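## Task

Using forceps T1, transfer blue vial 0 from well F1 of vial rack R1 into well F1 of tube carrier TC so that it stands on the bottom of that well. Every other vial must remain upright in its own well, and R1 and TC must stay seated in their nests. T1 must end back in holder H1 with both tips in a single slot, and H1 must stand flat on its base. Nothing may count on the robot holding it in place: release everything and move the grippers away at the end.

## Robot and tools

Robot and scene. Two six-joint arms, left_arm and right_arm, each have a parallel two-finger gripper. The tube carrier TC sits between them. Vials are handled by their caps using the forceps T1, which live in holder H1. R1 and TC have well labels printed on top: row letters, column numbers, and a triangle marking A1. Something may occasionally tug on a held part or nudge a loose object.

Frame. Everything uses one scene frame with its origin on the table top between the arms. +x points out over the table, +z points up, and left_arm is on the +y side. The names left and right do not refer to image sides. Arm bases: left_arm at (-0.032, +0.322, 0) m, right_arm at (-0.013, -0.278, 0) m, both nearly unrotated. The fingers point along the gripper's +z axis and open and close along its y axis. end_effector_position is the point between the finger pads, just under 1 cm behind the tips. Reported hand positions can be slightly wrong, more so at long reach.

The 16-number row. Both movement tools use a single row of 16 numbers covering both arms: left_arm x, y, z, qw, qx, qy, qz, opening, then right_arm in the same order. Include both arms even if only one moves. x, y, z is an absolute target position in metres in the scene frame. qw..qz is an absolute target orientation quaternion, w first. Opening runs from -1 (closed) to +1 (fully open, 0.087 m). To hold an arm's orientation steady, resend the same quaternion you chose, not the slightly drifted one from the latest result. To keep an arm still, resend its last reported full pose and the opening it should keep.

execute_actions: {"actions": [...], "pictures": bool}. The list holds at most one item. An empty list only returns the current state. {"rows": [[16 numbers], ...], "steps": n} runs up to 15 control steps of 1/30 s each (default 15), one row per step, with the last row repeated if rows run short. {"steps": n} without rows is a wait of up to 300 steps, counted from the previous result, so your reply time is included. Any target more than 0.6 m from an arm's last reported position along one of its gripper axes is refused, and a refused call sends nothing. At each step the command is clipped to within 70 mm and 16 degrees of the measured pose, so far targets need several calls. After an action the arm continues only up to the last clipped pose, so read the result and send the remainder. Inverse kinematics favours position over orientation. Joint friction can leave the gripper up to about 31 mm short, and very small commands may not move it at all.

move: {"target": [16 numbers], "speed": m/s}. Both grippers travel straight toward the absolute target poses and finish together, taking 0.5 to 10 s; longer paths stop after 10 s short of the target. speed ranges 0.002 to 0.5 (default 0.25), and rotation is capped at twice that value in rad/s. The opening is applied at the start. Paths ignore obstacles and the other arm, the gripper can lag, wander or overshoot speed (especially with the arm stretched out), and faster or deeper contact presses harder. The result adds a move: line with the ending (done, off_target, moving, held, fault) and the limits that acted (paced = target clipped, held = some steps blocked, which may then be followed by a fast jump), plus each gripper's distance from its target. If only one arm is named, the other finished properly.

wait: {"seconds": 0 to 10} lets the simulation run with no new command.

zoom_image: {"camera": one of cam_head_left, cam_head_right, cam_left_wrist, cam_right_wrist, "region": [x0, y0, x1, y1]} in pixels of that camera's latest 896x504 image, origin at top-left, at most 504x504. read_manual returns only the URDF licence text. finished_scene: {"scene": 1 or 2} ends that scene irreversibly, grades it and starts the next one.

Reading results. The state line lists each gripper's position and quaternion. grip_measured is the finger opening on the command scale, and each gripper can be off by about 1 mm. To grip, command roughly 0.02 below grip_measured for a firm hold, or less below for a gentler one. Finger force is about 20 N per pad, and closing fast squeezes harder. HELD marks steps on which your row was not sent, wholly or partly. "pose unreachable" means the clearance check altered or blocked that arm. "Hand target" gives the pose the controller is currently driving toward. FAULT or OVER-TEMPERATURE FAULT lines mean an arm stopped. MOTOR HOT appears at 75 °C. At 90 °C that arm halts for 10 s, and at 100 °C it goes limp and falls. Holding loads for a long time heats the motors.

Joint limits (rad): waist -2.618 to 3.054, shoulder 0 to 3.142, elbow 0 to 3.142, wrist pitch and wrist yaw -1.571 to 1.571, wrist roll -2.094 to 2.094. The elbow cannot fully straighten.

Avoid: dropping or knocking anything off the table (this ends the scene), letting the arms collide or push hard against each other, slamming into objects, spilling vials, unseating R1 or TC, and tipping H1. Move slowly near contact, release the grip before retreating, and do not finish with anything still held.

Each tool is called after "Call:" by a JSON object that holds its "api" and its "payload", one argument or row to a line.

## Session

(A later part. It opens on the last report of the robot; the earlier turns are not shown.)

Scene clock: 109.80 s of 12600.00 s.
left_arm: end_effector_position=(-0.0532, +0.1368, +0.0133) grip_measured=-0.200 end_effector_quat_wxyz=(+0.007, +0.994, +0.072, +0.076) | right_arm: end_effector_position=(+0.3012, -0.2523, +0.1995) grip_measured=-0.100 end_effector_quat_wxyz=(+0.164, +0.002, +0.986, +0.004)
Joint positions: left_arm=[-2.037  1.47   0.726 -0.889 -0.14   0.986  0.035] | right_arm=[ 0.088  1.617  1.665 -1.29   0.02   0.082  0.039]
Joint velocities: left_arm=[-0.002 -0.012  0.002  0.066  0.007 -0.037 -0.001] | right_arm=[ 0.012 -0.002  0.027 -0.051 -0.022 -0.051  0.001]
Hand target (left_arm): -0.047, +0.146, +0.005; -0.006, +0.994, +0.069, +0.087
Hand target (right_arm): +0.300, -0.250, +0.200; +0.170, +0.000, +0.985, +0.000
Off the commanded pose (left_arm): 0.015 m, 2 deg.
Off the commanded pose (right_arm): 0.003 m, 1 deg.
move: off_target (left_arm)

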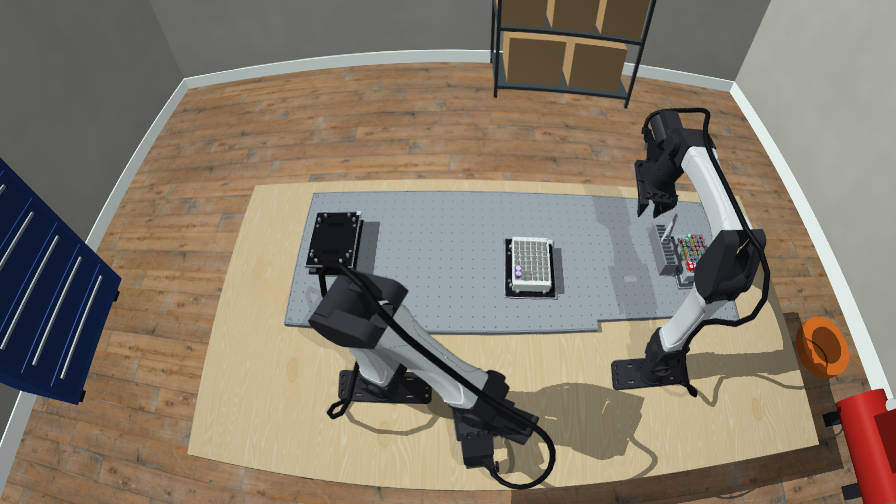

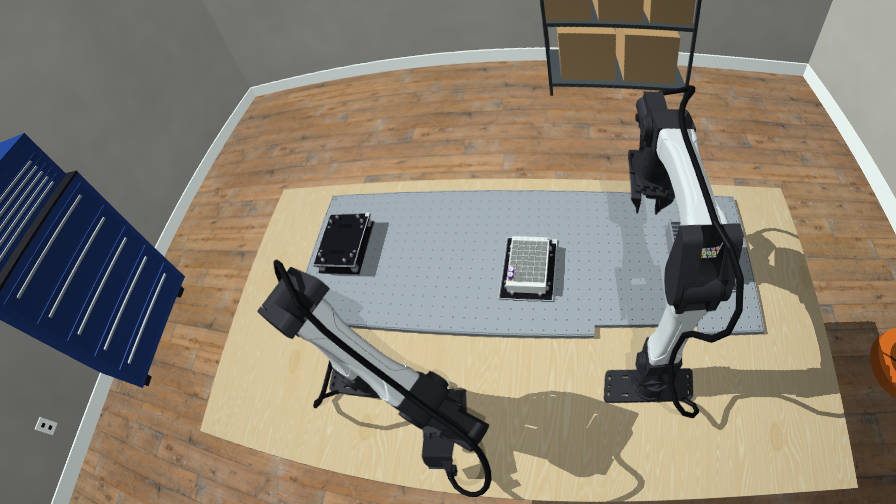

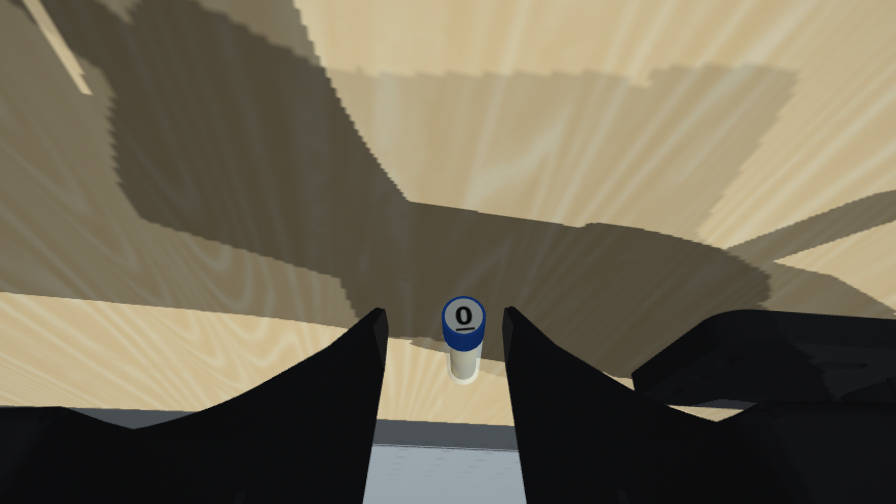

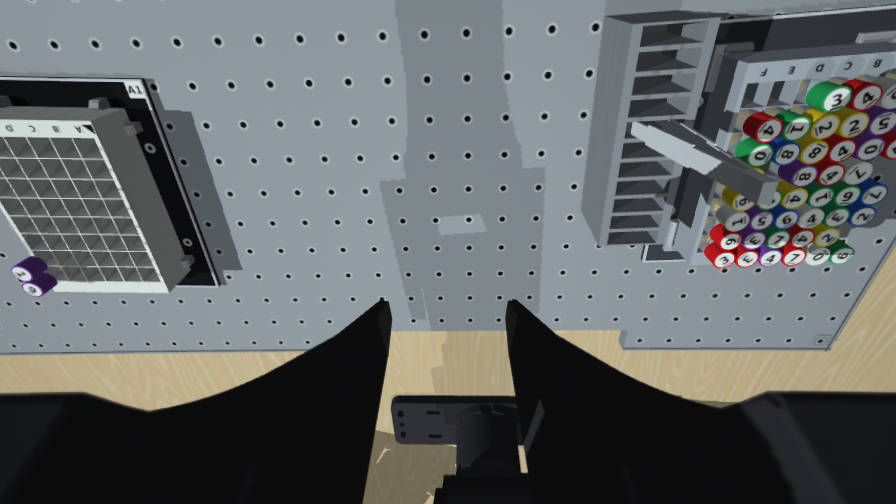

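Call:
{"api": "move", "payload": {
  "target": [-0.042,0.151,0.003,-0.006,0.994,0.0695,0.087,-0.2,0.30,-0.25,0.2,0.17,0,0.985,0,-0.1],
  "speed": 0.01
}}

Scene clock: 112.67 s of 12600.00 s.
left_arm: end_effector_position=(-0.0507, +0.1413, +0.0099) grip_measured=-0.200 end_effector_quat_wxyz=(+0.001, +0.995, +0.068, +0.080) | right_arm: end_effector_position=(+0.3012, -0.2523, +0.1995) grip_measured=-0.100 end_effector_quat_wxyz=(+0.164, +0.002, +0.986, +0.004)
Joint positions: left_arm=[-2.037  1.47   0.708 -0.884 -0.141  0.994  0.035] | right_arm=[ 0.088  1.617  1.665 -1.29   0.02   0.082  0.039]
Joint velocities: left_arm=[ 0.002 -0.007  0.007 -0.051 -0.022 -0.11  -0.001] | right_arm=[-0.007 -0.007 -0.017  0.095 -0.037 -0.007  0.   ]
Hand target (left_arm): -0.042, +0.151, +0.003; -0.007, +0.994, +0.069, +0.087
Hand target (right_arm): +0.300, -0.250, +0.200; +0.170, +0.000, +0.985, +0.000
Off the commanded pose (left_arm): 0.015 m, 1 deg.
Off the commanded pose (right_arm): 0.003 m, 1 deg.
move: off_target (left_arm)

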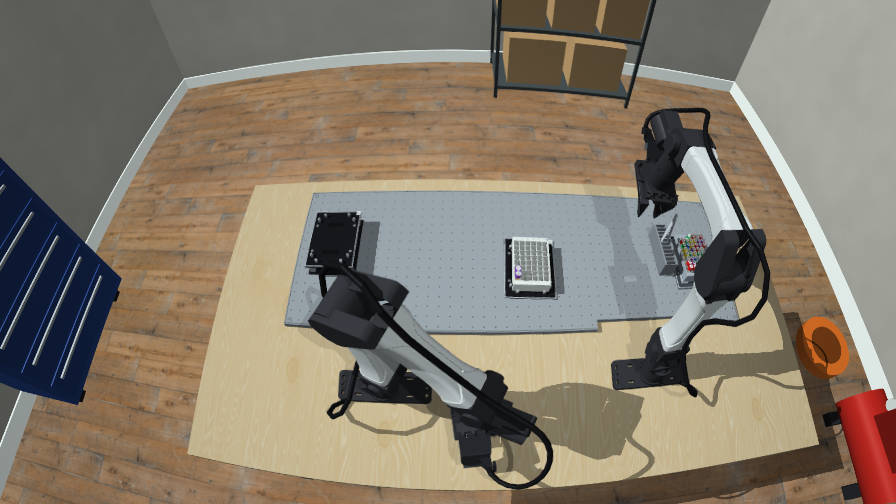

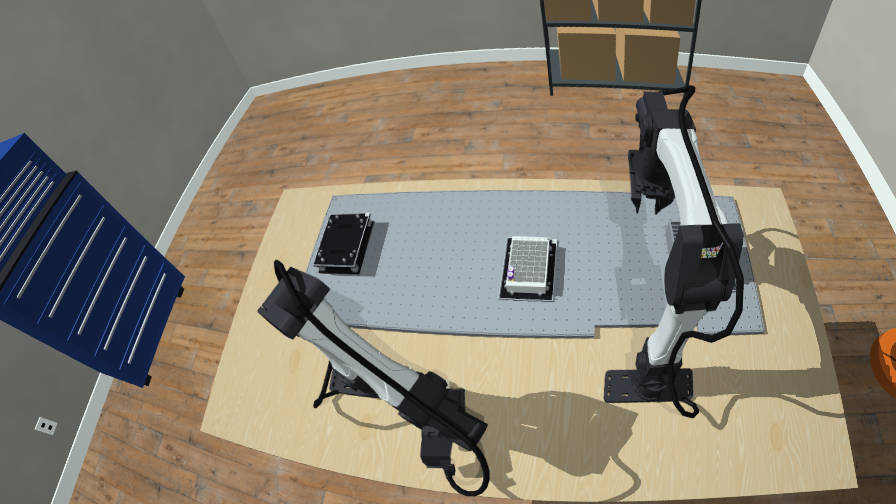

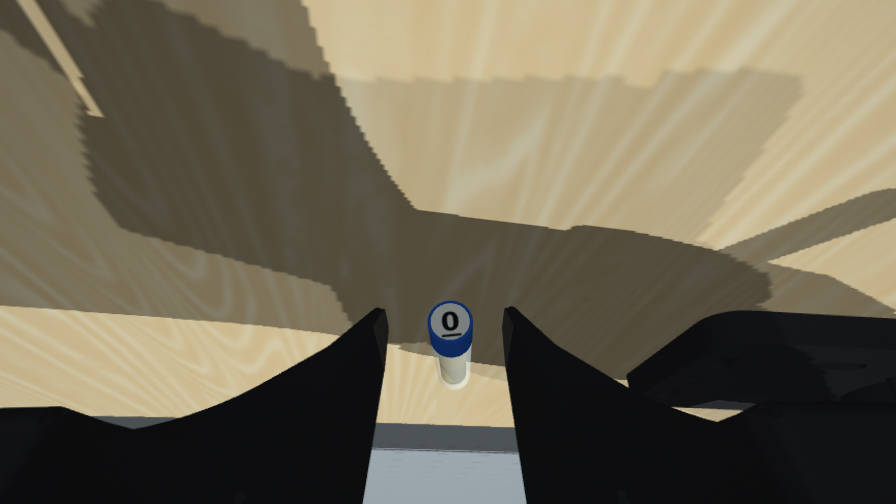

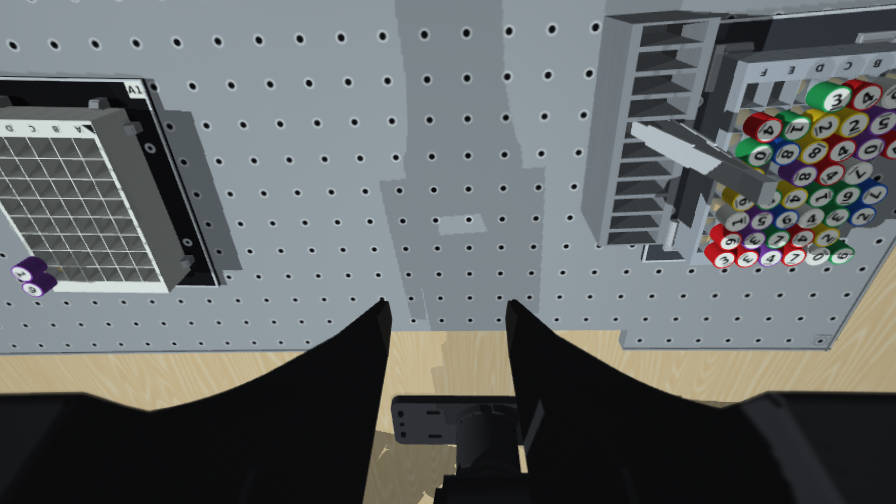

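Close (cap ≈12.5 mm → ≈−0.71).

Call:
{"api": "move", "payload": {
  "target": [-0.0507,0.1413,0.0099,0.001,0.995,0.068,0.08,-0.66,0.30,-0.25,0.2,0.17,0,0.985,0,-0.1]
}}

Call:
{"api": "move", "payload": {
  "target": [-0.0507,0.1413,0.0099,0.001,0.995,0.068,0.08,-0.74,0.30,-0.25,0.2,0.17,0,0.985,0,-0.1]
}}

Scene clock: 114.30 s of 12600.00 s.
left_arm: end_effector_position=(-0.0497, +0.1427, +0.0103) grip_measured=-0.660 end_effector_quat_wxyz=(-0.001, +0.994, +0.067, +0.083) | right_arm: end_effector_position=(+0.3012, -0.2523, +0.1995) grip_measured=-0.100 end_effector_quat_wxyz=(+0.164, +0.002, +0.986, +0.004)
Joint positions: left_arm=[-2.037  1.47   0.708 -0.891 -0.143  0.994  0.015] | right_arm=[ 0.088  1.617  1.665 -1.29   0.02   0.082  0.039]
Joint velocities: left_arm=[ 0.002  0.007  0.007 -0.007 -0.007  0.022  0.001] | right_arm=[-0.002 -0.022  0.017  0.007 -0.007  0.051  0.   ]
Hand target (left_arm): -0.051, +0.141, +0.010; +0.001, +0.994, +0.068, +0.080
Hand target (right_arm): +0.300, -0.250, +0.200; +0.170, +0.000, +0.985, +0.000
Off the commanded pose (left_arm): 0.002 m, 0 deg.
Off the commanded pose (right_arm): 0.003 m, 1 deg.
move: done

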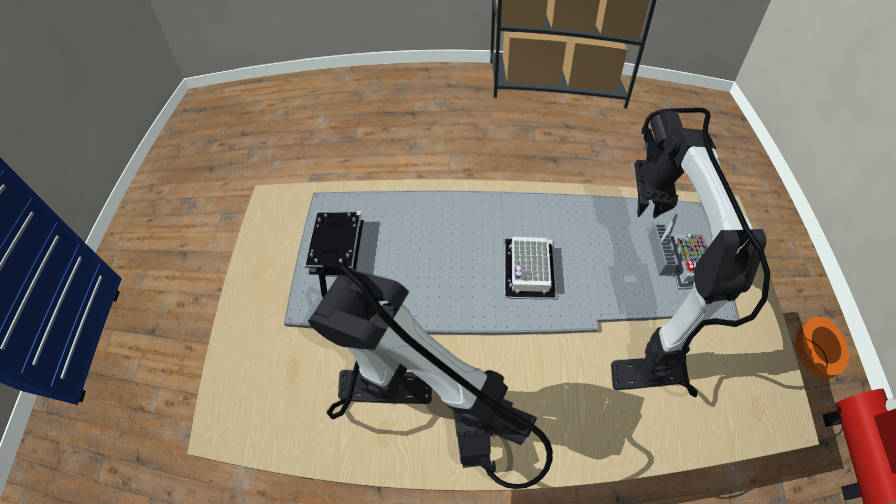

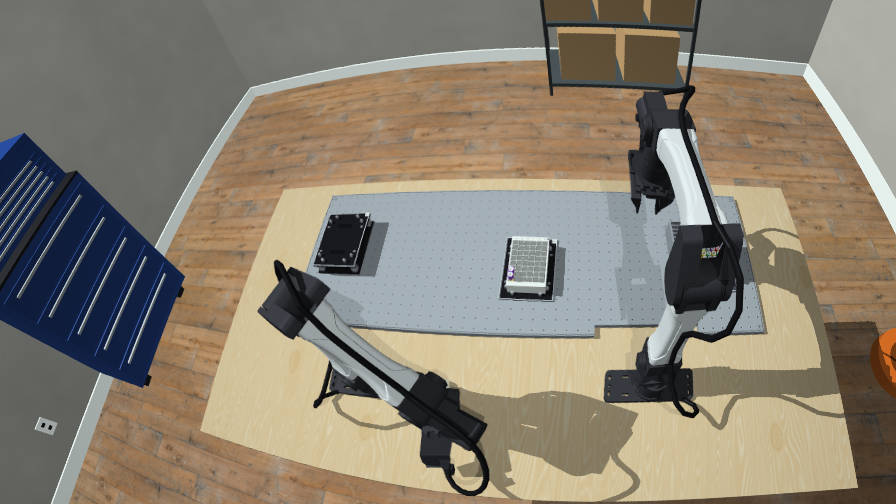

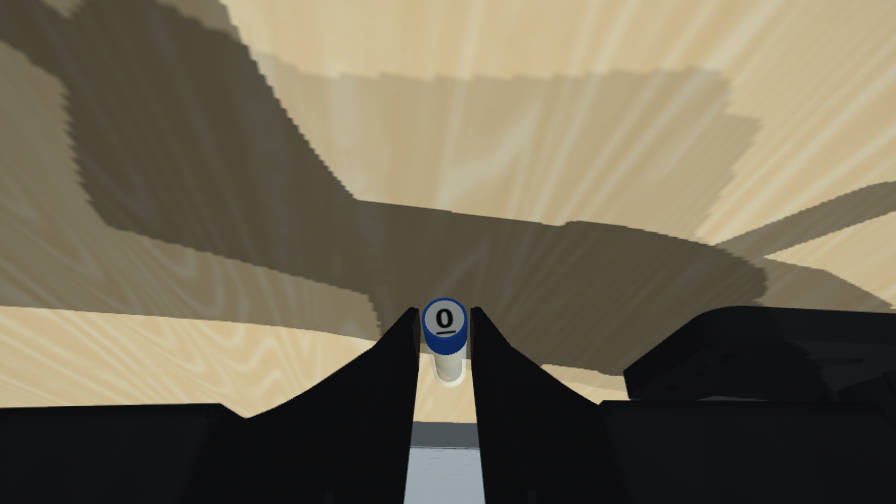

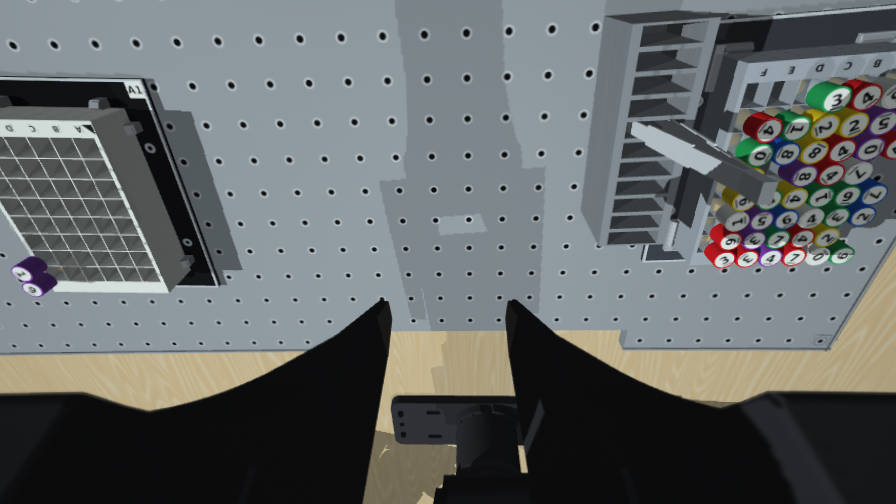

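Scene clock: 115.00 s of 12600.00 s.
left_arm: end_effector_position=(-0.0497, +0.1427, +0.0103) grip_measured=-0.736 end_effector_quat_wxyz=(-0.001, +0.994, +0.067, +0.083) | right_arm: end_effector_position=(+0.3012, -0.2523, +0.1995) grip_measured=-0.100 end_effector_quat_wxyz=(+0.164, +0.002, +0.986, +0.004)
Joint positions: left_arm=[-2.037  1.47   0.708 -0.891 -0.143  0.994  0.012] | right_arm=[ 0.088  1.617  1.665 -1.29   0.02   0.082  0.039]
Joint velocities: left_arm=[-0.007 -0.002  0.007 -0.051  0.037 -0.037 -0.   ] | right_arm=[-0.012  0.002 -0.007 -0.066  0.051  0.007 -0.   ]
Hand target (left_arm): -0.051, +0.141, +0.010; +0.001, +0.994, +0.068, +0.080
Hand target (right_arm): +0.300, -0.250, +0.200; +0.170, +0.000, +0.985, +0.000
Off the commanded pose (left_arm): 0.002 m, 0 deg.
Off the commanded pose (right_arm): 0.003 m, 1 deg.
move: done

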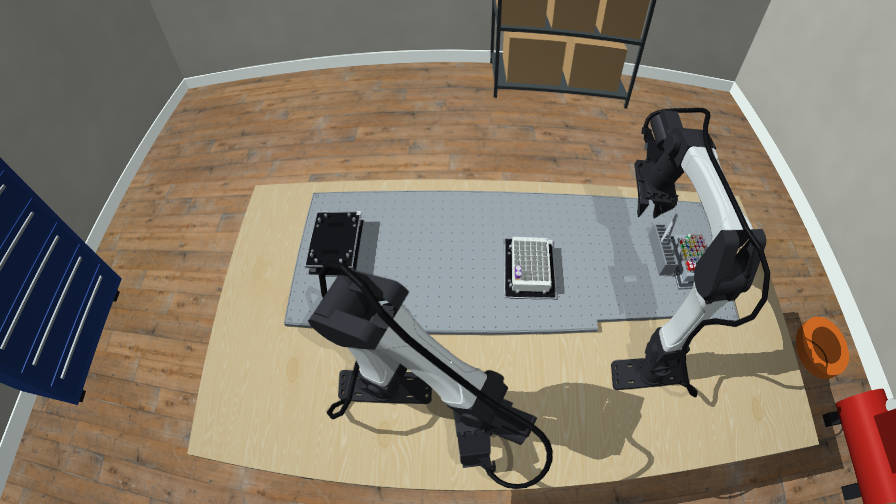

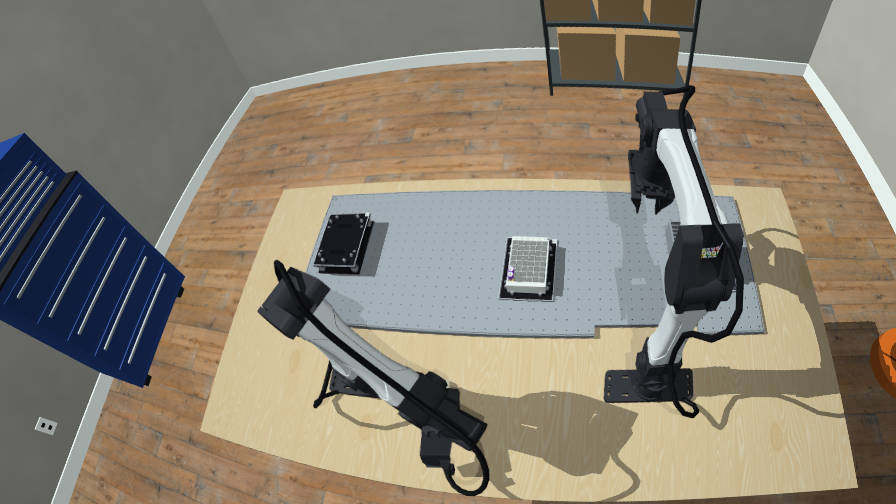

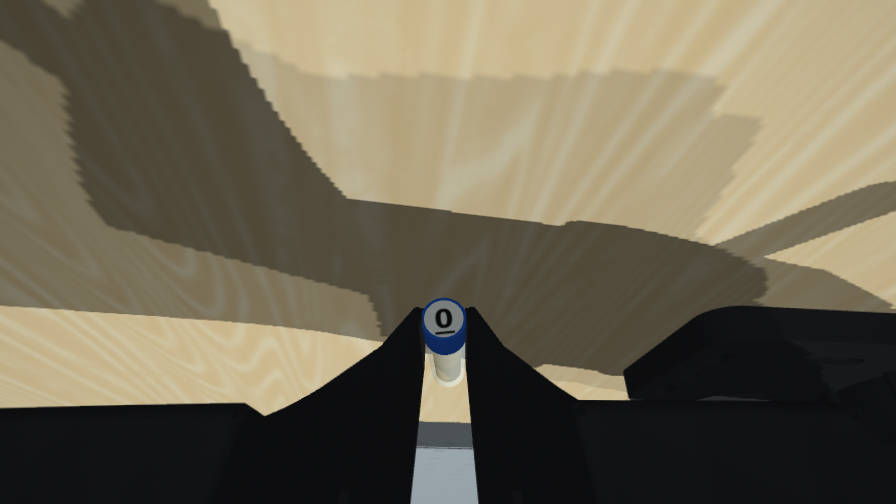

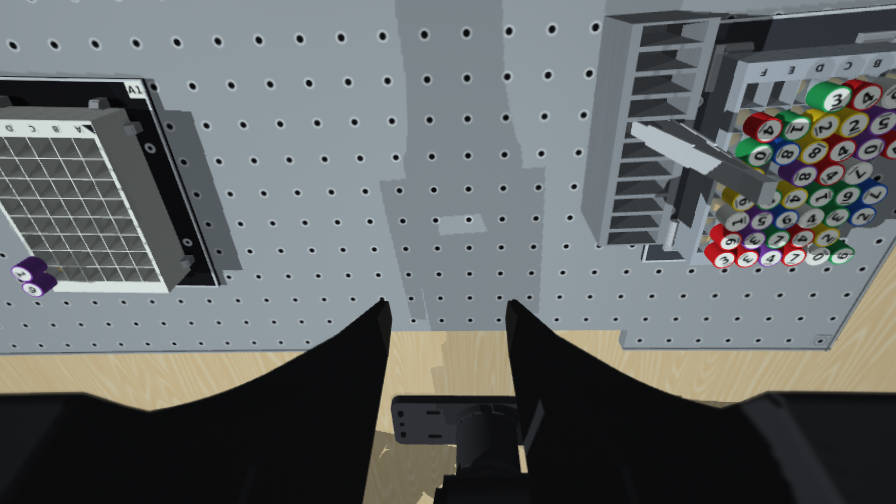

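Call:
{"api": "move", "payload": {
  "target": [-0.0507,0.1413,0.07,0.001,0.995,0.068,0.08,-0.757,0.30,-0.25,0.2,0.17,0,0.985,0,-0.1],
  "speed": 0.05
}}

Call:
{"api": "move", "payload": {
  "target": [0.10,0.10,0.15,0.075,0.498,0.863,-0.044,-0.757,0.30,-0.2,0.22,0.5,-0.15,0.83,0.15,1],
  "speed": 0.2
}}

Call:
{"api": "move", "payload": {
  "target": [0.315,0.05,0.135,0.567,0.355,0.682,-0.295,-0.757,0.25,-0.09,0.20,0.687,-0.305,0.527,0.397,1],
  "speed": 0.15
}}

Scene clock: 118.67 s of 12600.00 s.
left_arm: end_effector_position=(-0.0474, +0.1477, +0.0609) grip_measured=-0.744 end_effector_quat_wxyz=(-0.012, +0.994, +0.066, +0.088) | right_arm: end_effector_position=(+0.3012, -0.2523, +0.1995) grip_measured=-0.100 end_effector_quat_wxyz=(+0.164, +0.002, +0.986, +0.004)
Joint positions: left_arm=[-2.037  1.383  0.849 -1.143 -0.143  0.994  0.011] | right_arm=[ 0.088  1.617  1.665 -1.29   0.02   0.082  0.039]
Joint velocities: left_arm=[ 0.002  0.002 -0.007 -0.051  0.037  0.007 -0.   ] | right_arm=[ 0.007  0.002  0.007  0.037 -0.007  0.051  0.   ]
Hand target (left_arm): -0.050, +0.142, +0.070; +0.001, +0.994, +0.068, +0.080
Hand target (right_arm): +0.300, -0.250, +0.200; +0.170, +0.000, +0.985, +0.000
Off the commanded pose (left_arm): 0.012 m, 2 deg.
Off the commanded pose (right_arm): 0.003 m, 1 deg.
move: off_target (left_arm)

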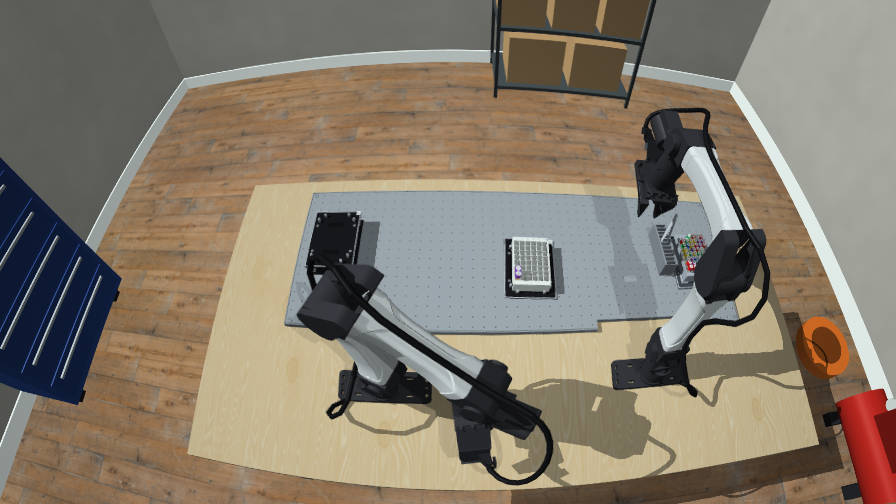

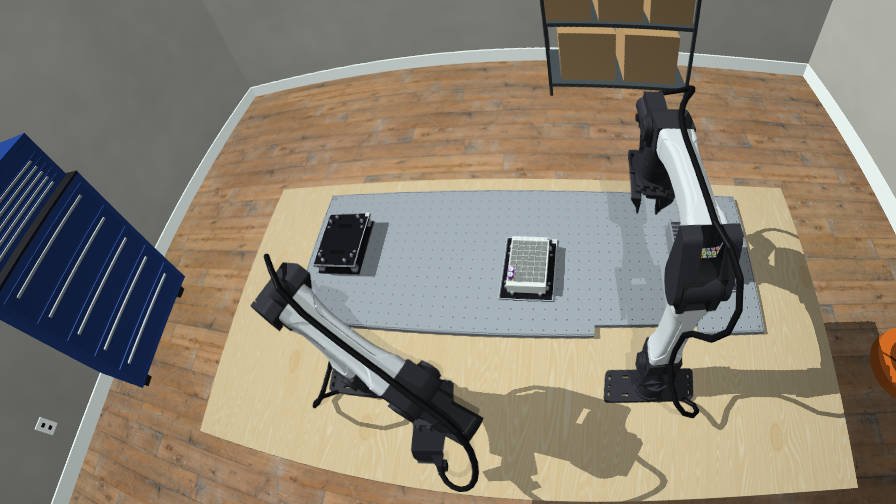

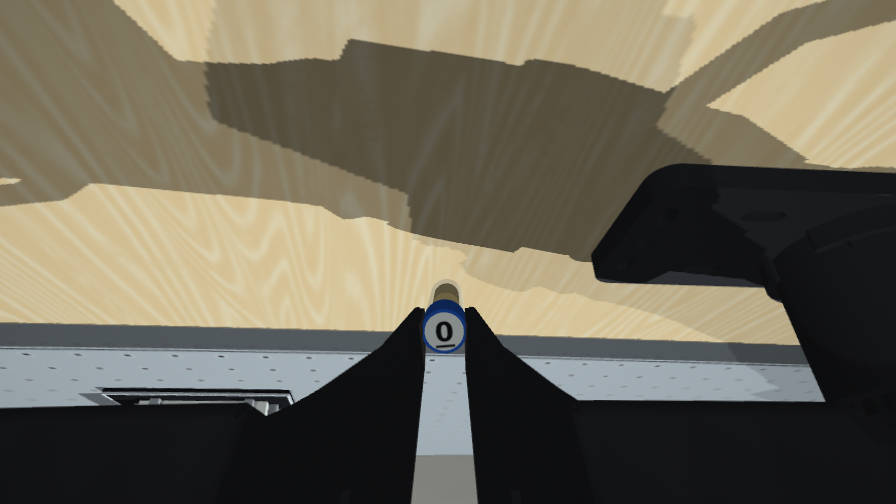

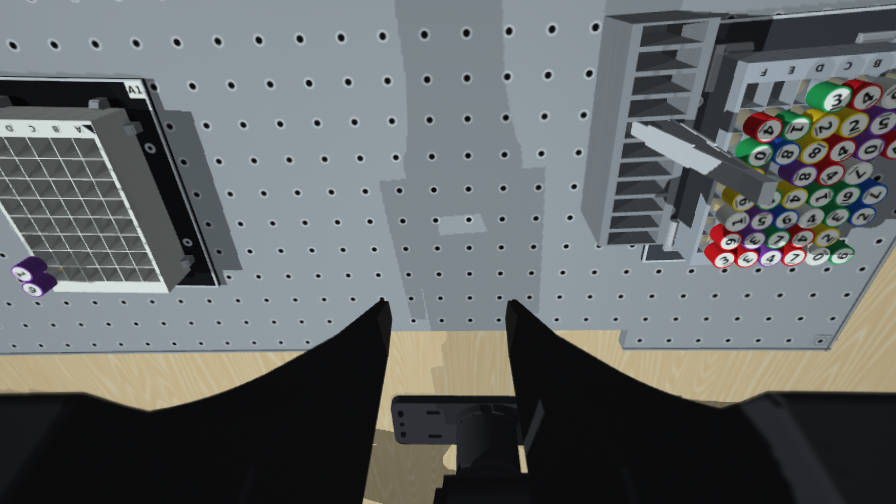

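Scene clock: 124.13 s of 12600.00 s.
left_arm: end_effector_position=(+0.0947, +0.1074, +0.1438) grip_measured=-0.744 end_effector_quat_wxyz=(+0.070, +0.504, +0.860, -0.033) | right_arm: end_effector_position=(+0.2989, -0.1969, +0.2223) grip_measured=+0.995 end_effector_quat_wxyz=(+0.497, -0.146, +0.842, +0.149)
Joint positions: left_arm=[-1.077  1.496  1.335 -1.255 -0.011  0.016  0.011] | right_arm=[ 0.088  1.006  0.923 -0.427 -0.336 -0.063  0.087]
Joint velocities: left_arm=[ 0.007  0.007 -0.007 -0.051 -0.037 -0.037 -0.   ] | right_arm=[ 0.007  0.002  0.002  0.037 -0.051 -0.007  0.   ]
Hand target (left_arm): +0.098, +0.102, +0.150; +0.075, +0.497, +0.863, -0.040
Hand target (right_arm): +0.298, -0.200, +0.222; +0.506, -0.146, +0.837, +0.148
Off the commanded pose (left_arm): 0.011 m, 2 deg.
Off the commanded pose (right_arm): 0.004 m, 1 deg.
move: off_target (left_arm)

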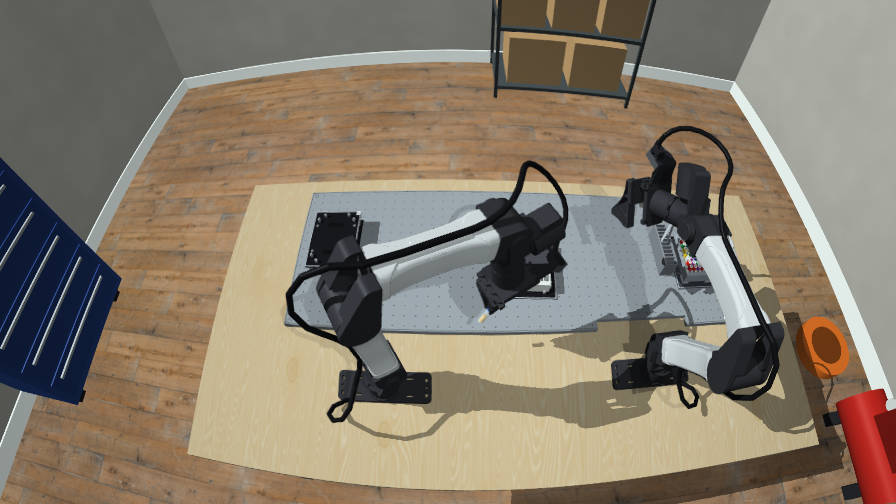

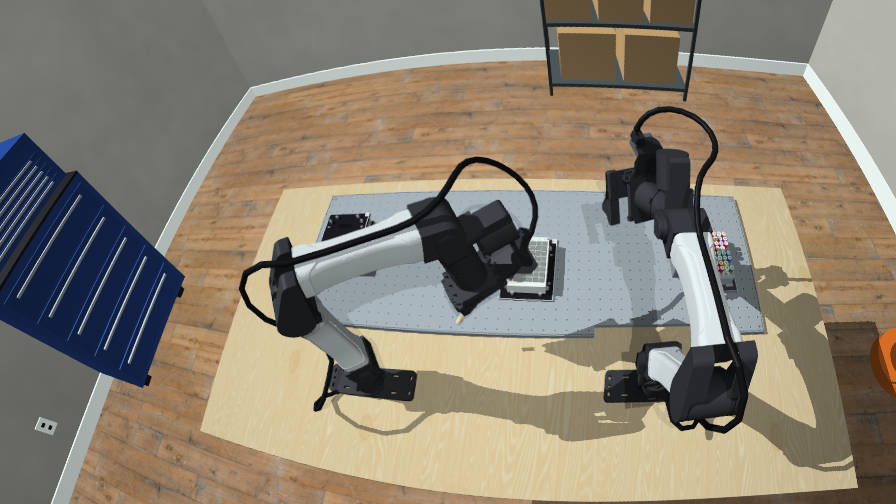

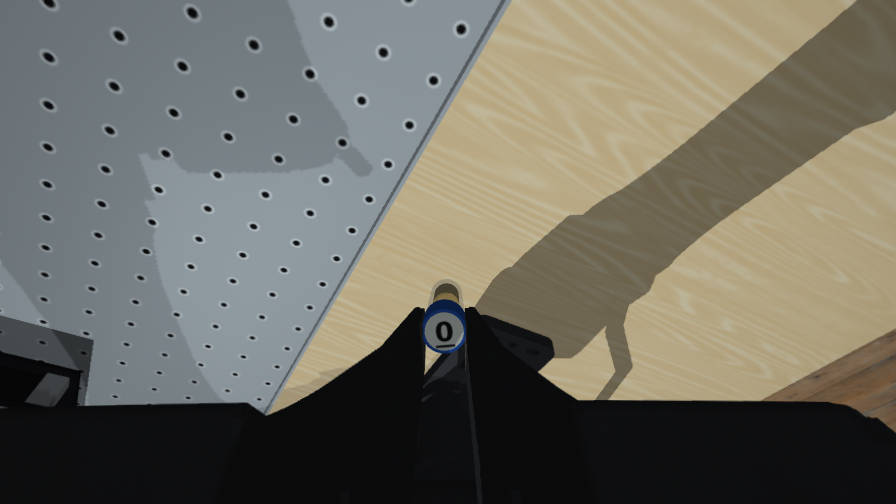

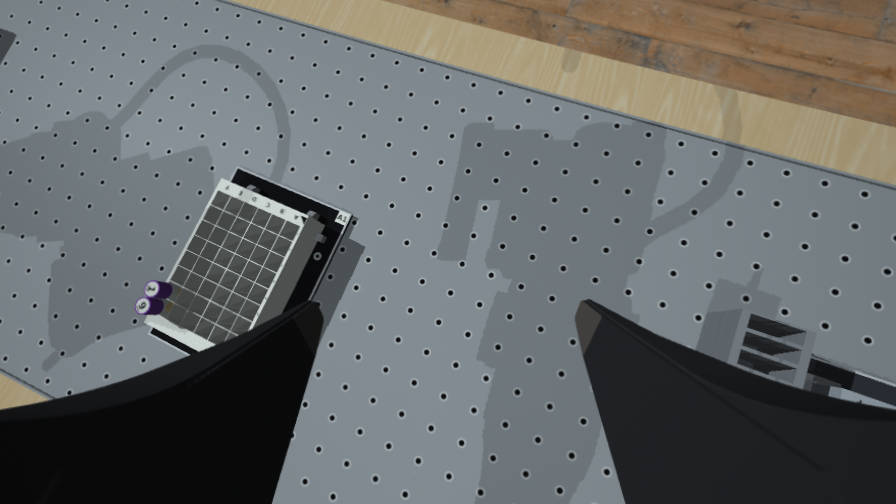

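Scene clock: 129.00 s of 12600.00 s.
left_arm: end_effector_position=(+0.3163, +0.0439, +0.1425) grip_measured=-0.744 end_effector_quat_wxyz=(+0.572, +0.354, +0.682, -0.287) | right_arm: end_effector_position=(+0.2549, -0.0929, +0.2087) grip_measured=+0.995 end_effector_quat_wxyz=(+0.701, -0.295, +0.522, +0.386)
Joint positions: left_arm=[-0.552  1.543  0.678  0.666  0.416  0.094  0.011] | right_arm=[ 0.189  1.314  0.165  1.56  -0.793  0.29   0.087]
Joint velocities: left_arm=[-0.012 -0.012 -0.022  0.051 -0.066  0.051  0.001] | right_arm=[-0.002  0.002 -0.002  0.022 -0.037 -0.037 -0.   ]
Hand target (left_arm): +0.315, +0.047, +0.135; +0.569, +0.351, +0.685, -0.289
Hand target (right_arm): +0.248, -0.090, +0.200; +0.690, -0.298, +0.527, +0.396
Off the commanded pose (left_arm): 0.010 m, 1 deg.
Off the commanded pose (right_arm): 0.010 m, 2 deg.
joint sent to its limit (right arm) — the command would take joint 4 (wrist pitch) past its upper limit, so that joint was sent only as far as its limit.
move: done

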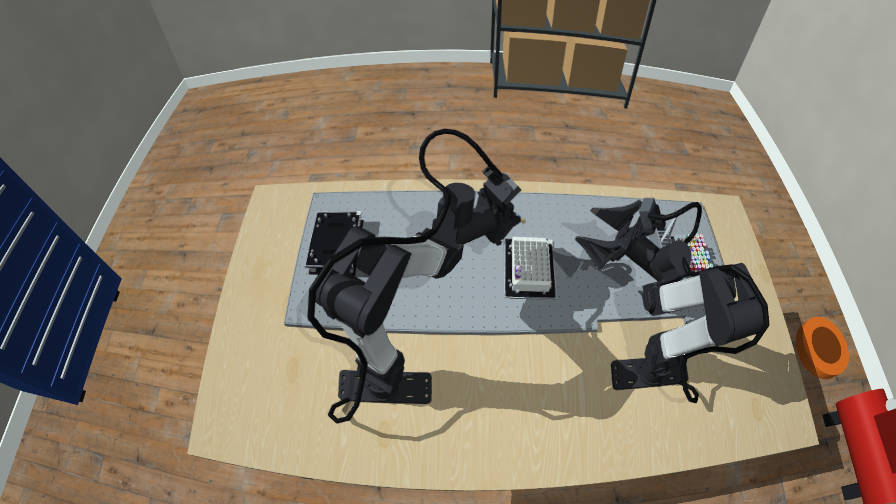

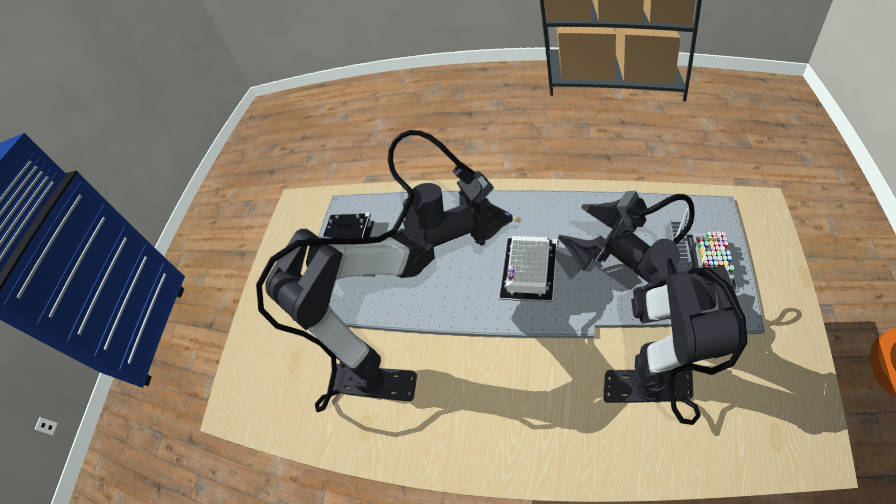

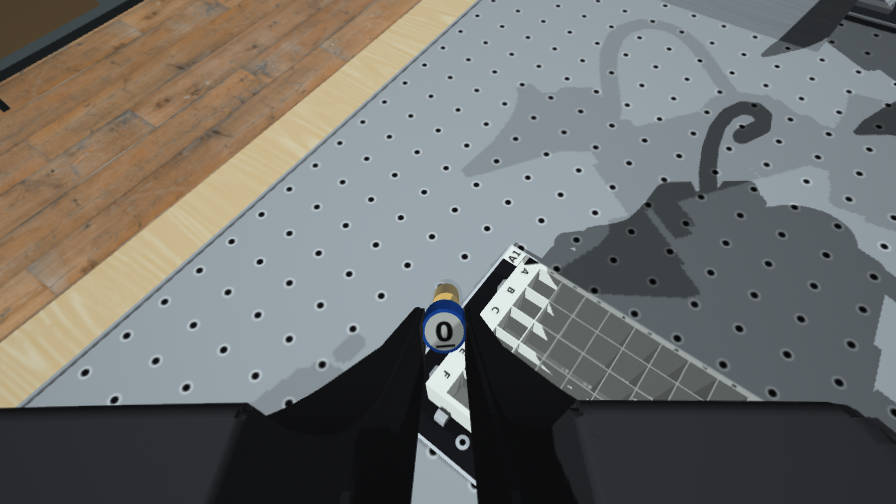

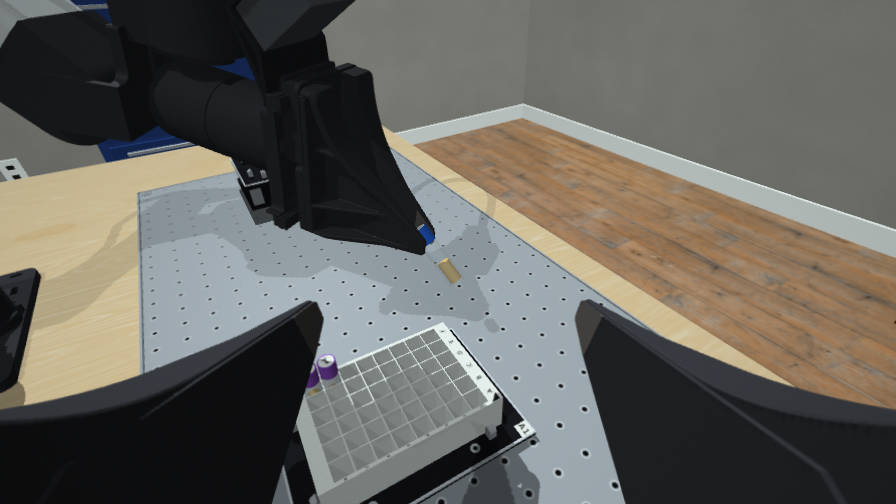

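Call:
{"api": "move", "payload": {
  "target": [0.307,0.05,0.12,0.337,0.319,0.878,-0.123,-0.757,0.2549,-0.0929,0.2087,0.701,-0.295,0.522,0.386,1],
  "speed": 0.08
}}

Call:
{"api": "zoom_image", "payload": {
  "camera": "cam_right_wrist",
  "region": [300,230,540,410]
}}

Scene clock: 135.07 s of 12600.00 s.
left_arm: end_effector_position=(+0.3007, +0.0589, +0.1113) grip_measured=-0.744 end_effector_quat_wxyz=(+0.325, +0.324, +0.880, -0.121) | right_arm: end_effector_position=(+0.2548, -0.0929, +0.2091) grip_measured=+0.995 end_effector_quat_wxyz=(+0.701, -0.295, +0.521, +0.386)
Joint positions: left_arm=[-0.689  1.67   1.237 -0.431  0.033  0.035  0.011] | right_arm=[ 0.189  1.314  0.165  1.562 -0.793  0.29   0.087]
Joint velocities: left_arm=[ 0.002 -0.007  0.007 -0.095 -0.095 -0.037 -0.001] | right_arm=[ 0.012  0.002 -0.007  0.037 -0.007  0.066 -0.001]
Hand target (left_arm): +0.306, +0.051, +0.121; +0.336, +0.323, +0.876, -0.123
Hand target (right_arm): +0.255, -0.093, +0.209; +0.701, -0.295, +0.522, +0.386
Off the commanded pose (left_arm): 0.014 m, 2 deg.
Off the commanded pose (right_arm): 0.000 m, 0 deg.
move: off_target (left_arm)

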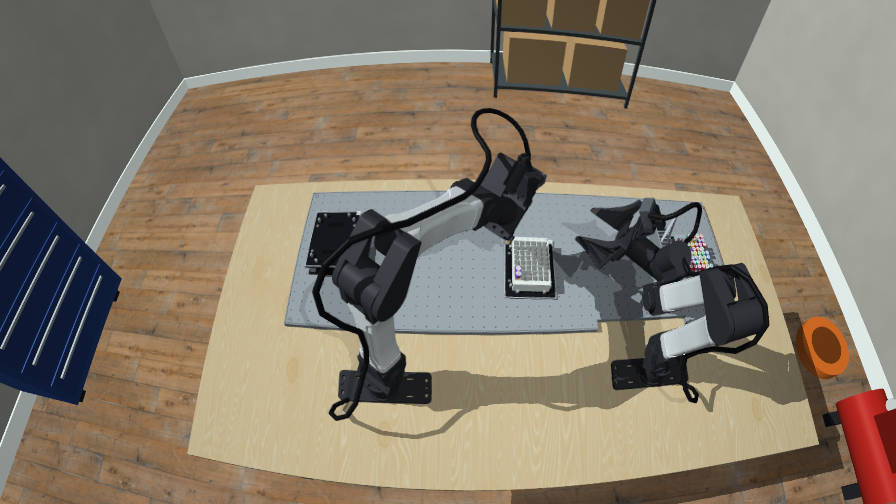

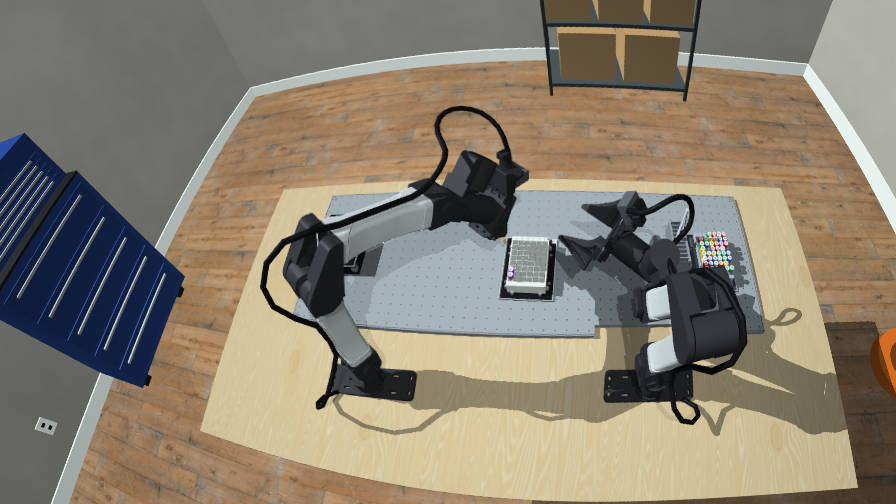

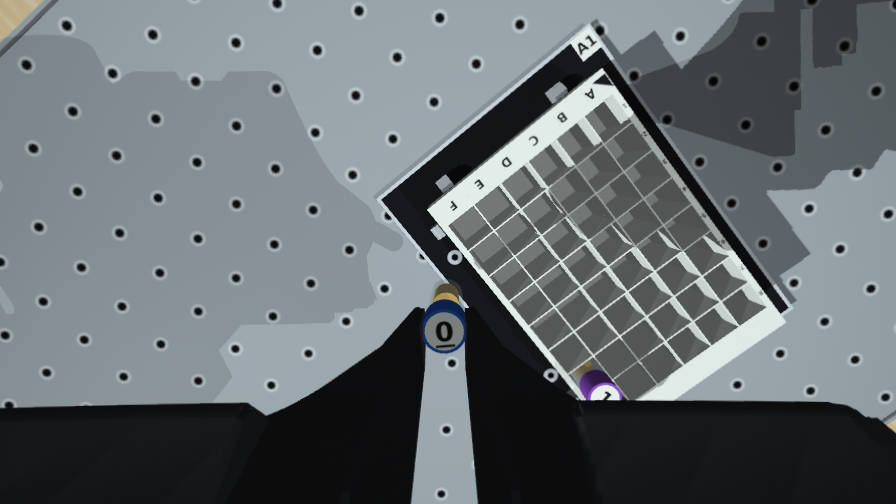

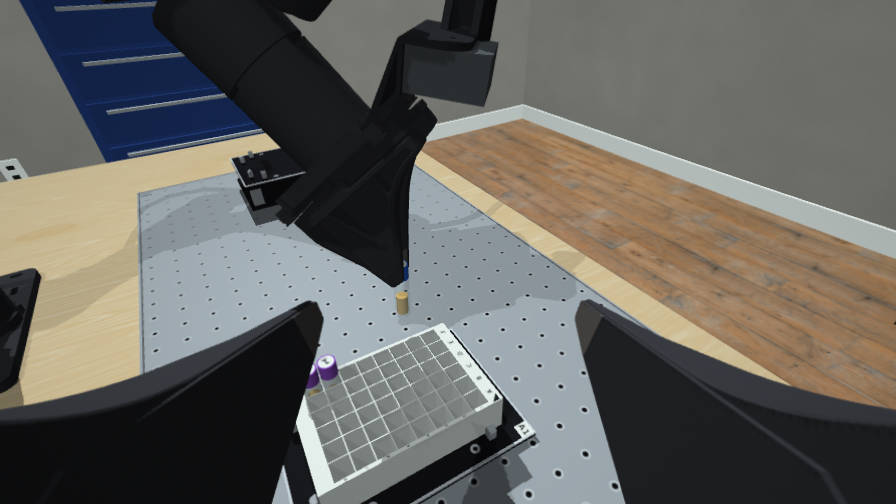

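Region (300, 230, 540, 410) of cam_right_wrist's 896x504 image, scaled by 2.100, with more detail than that image has; it fills the top 378 rows of this view, and the rest is white.

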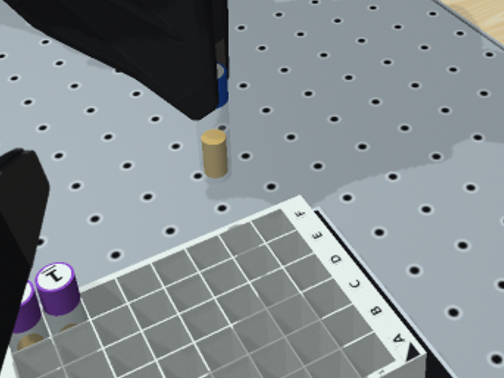

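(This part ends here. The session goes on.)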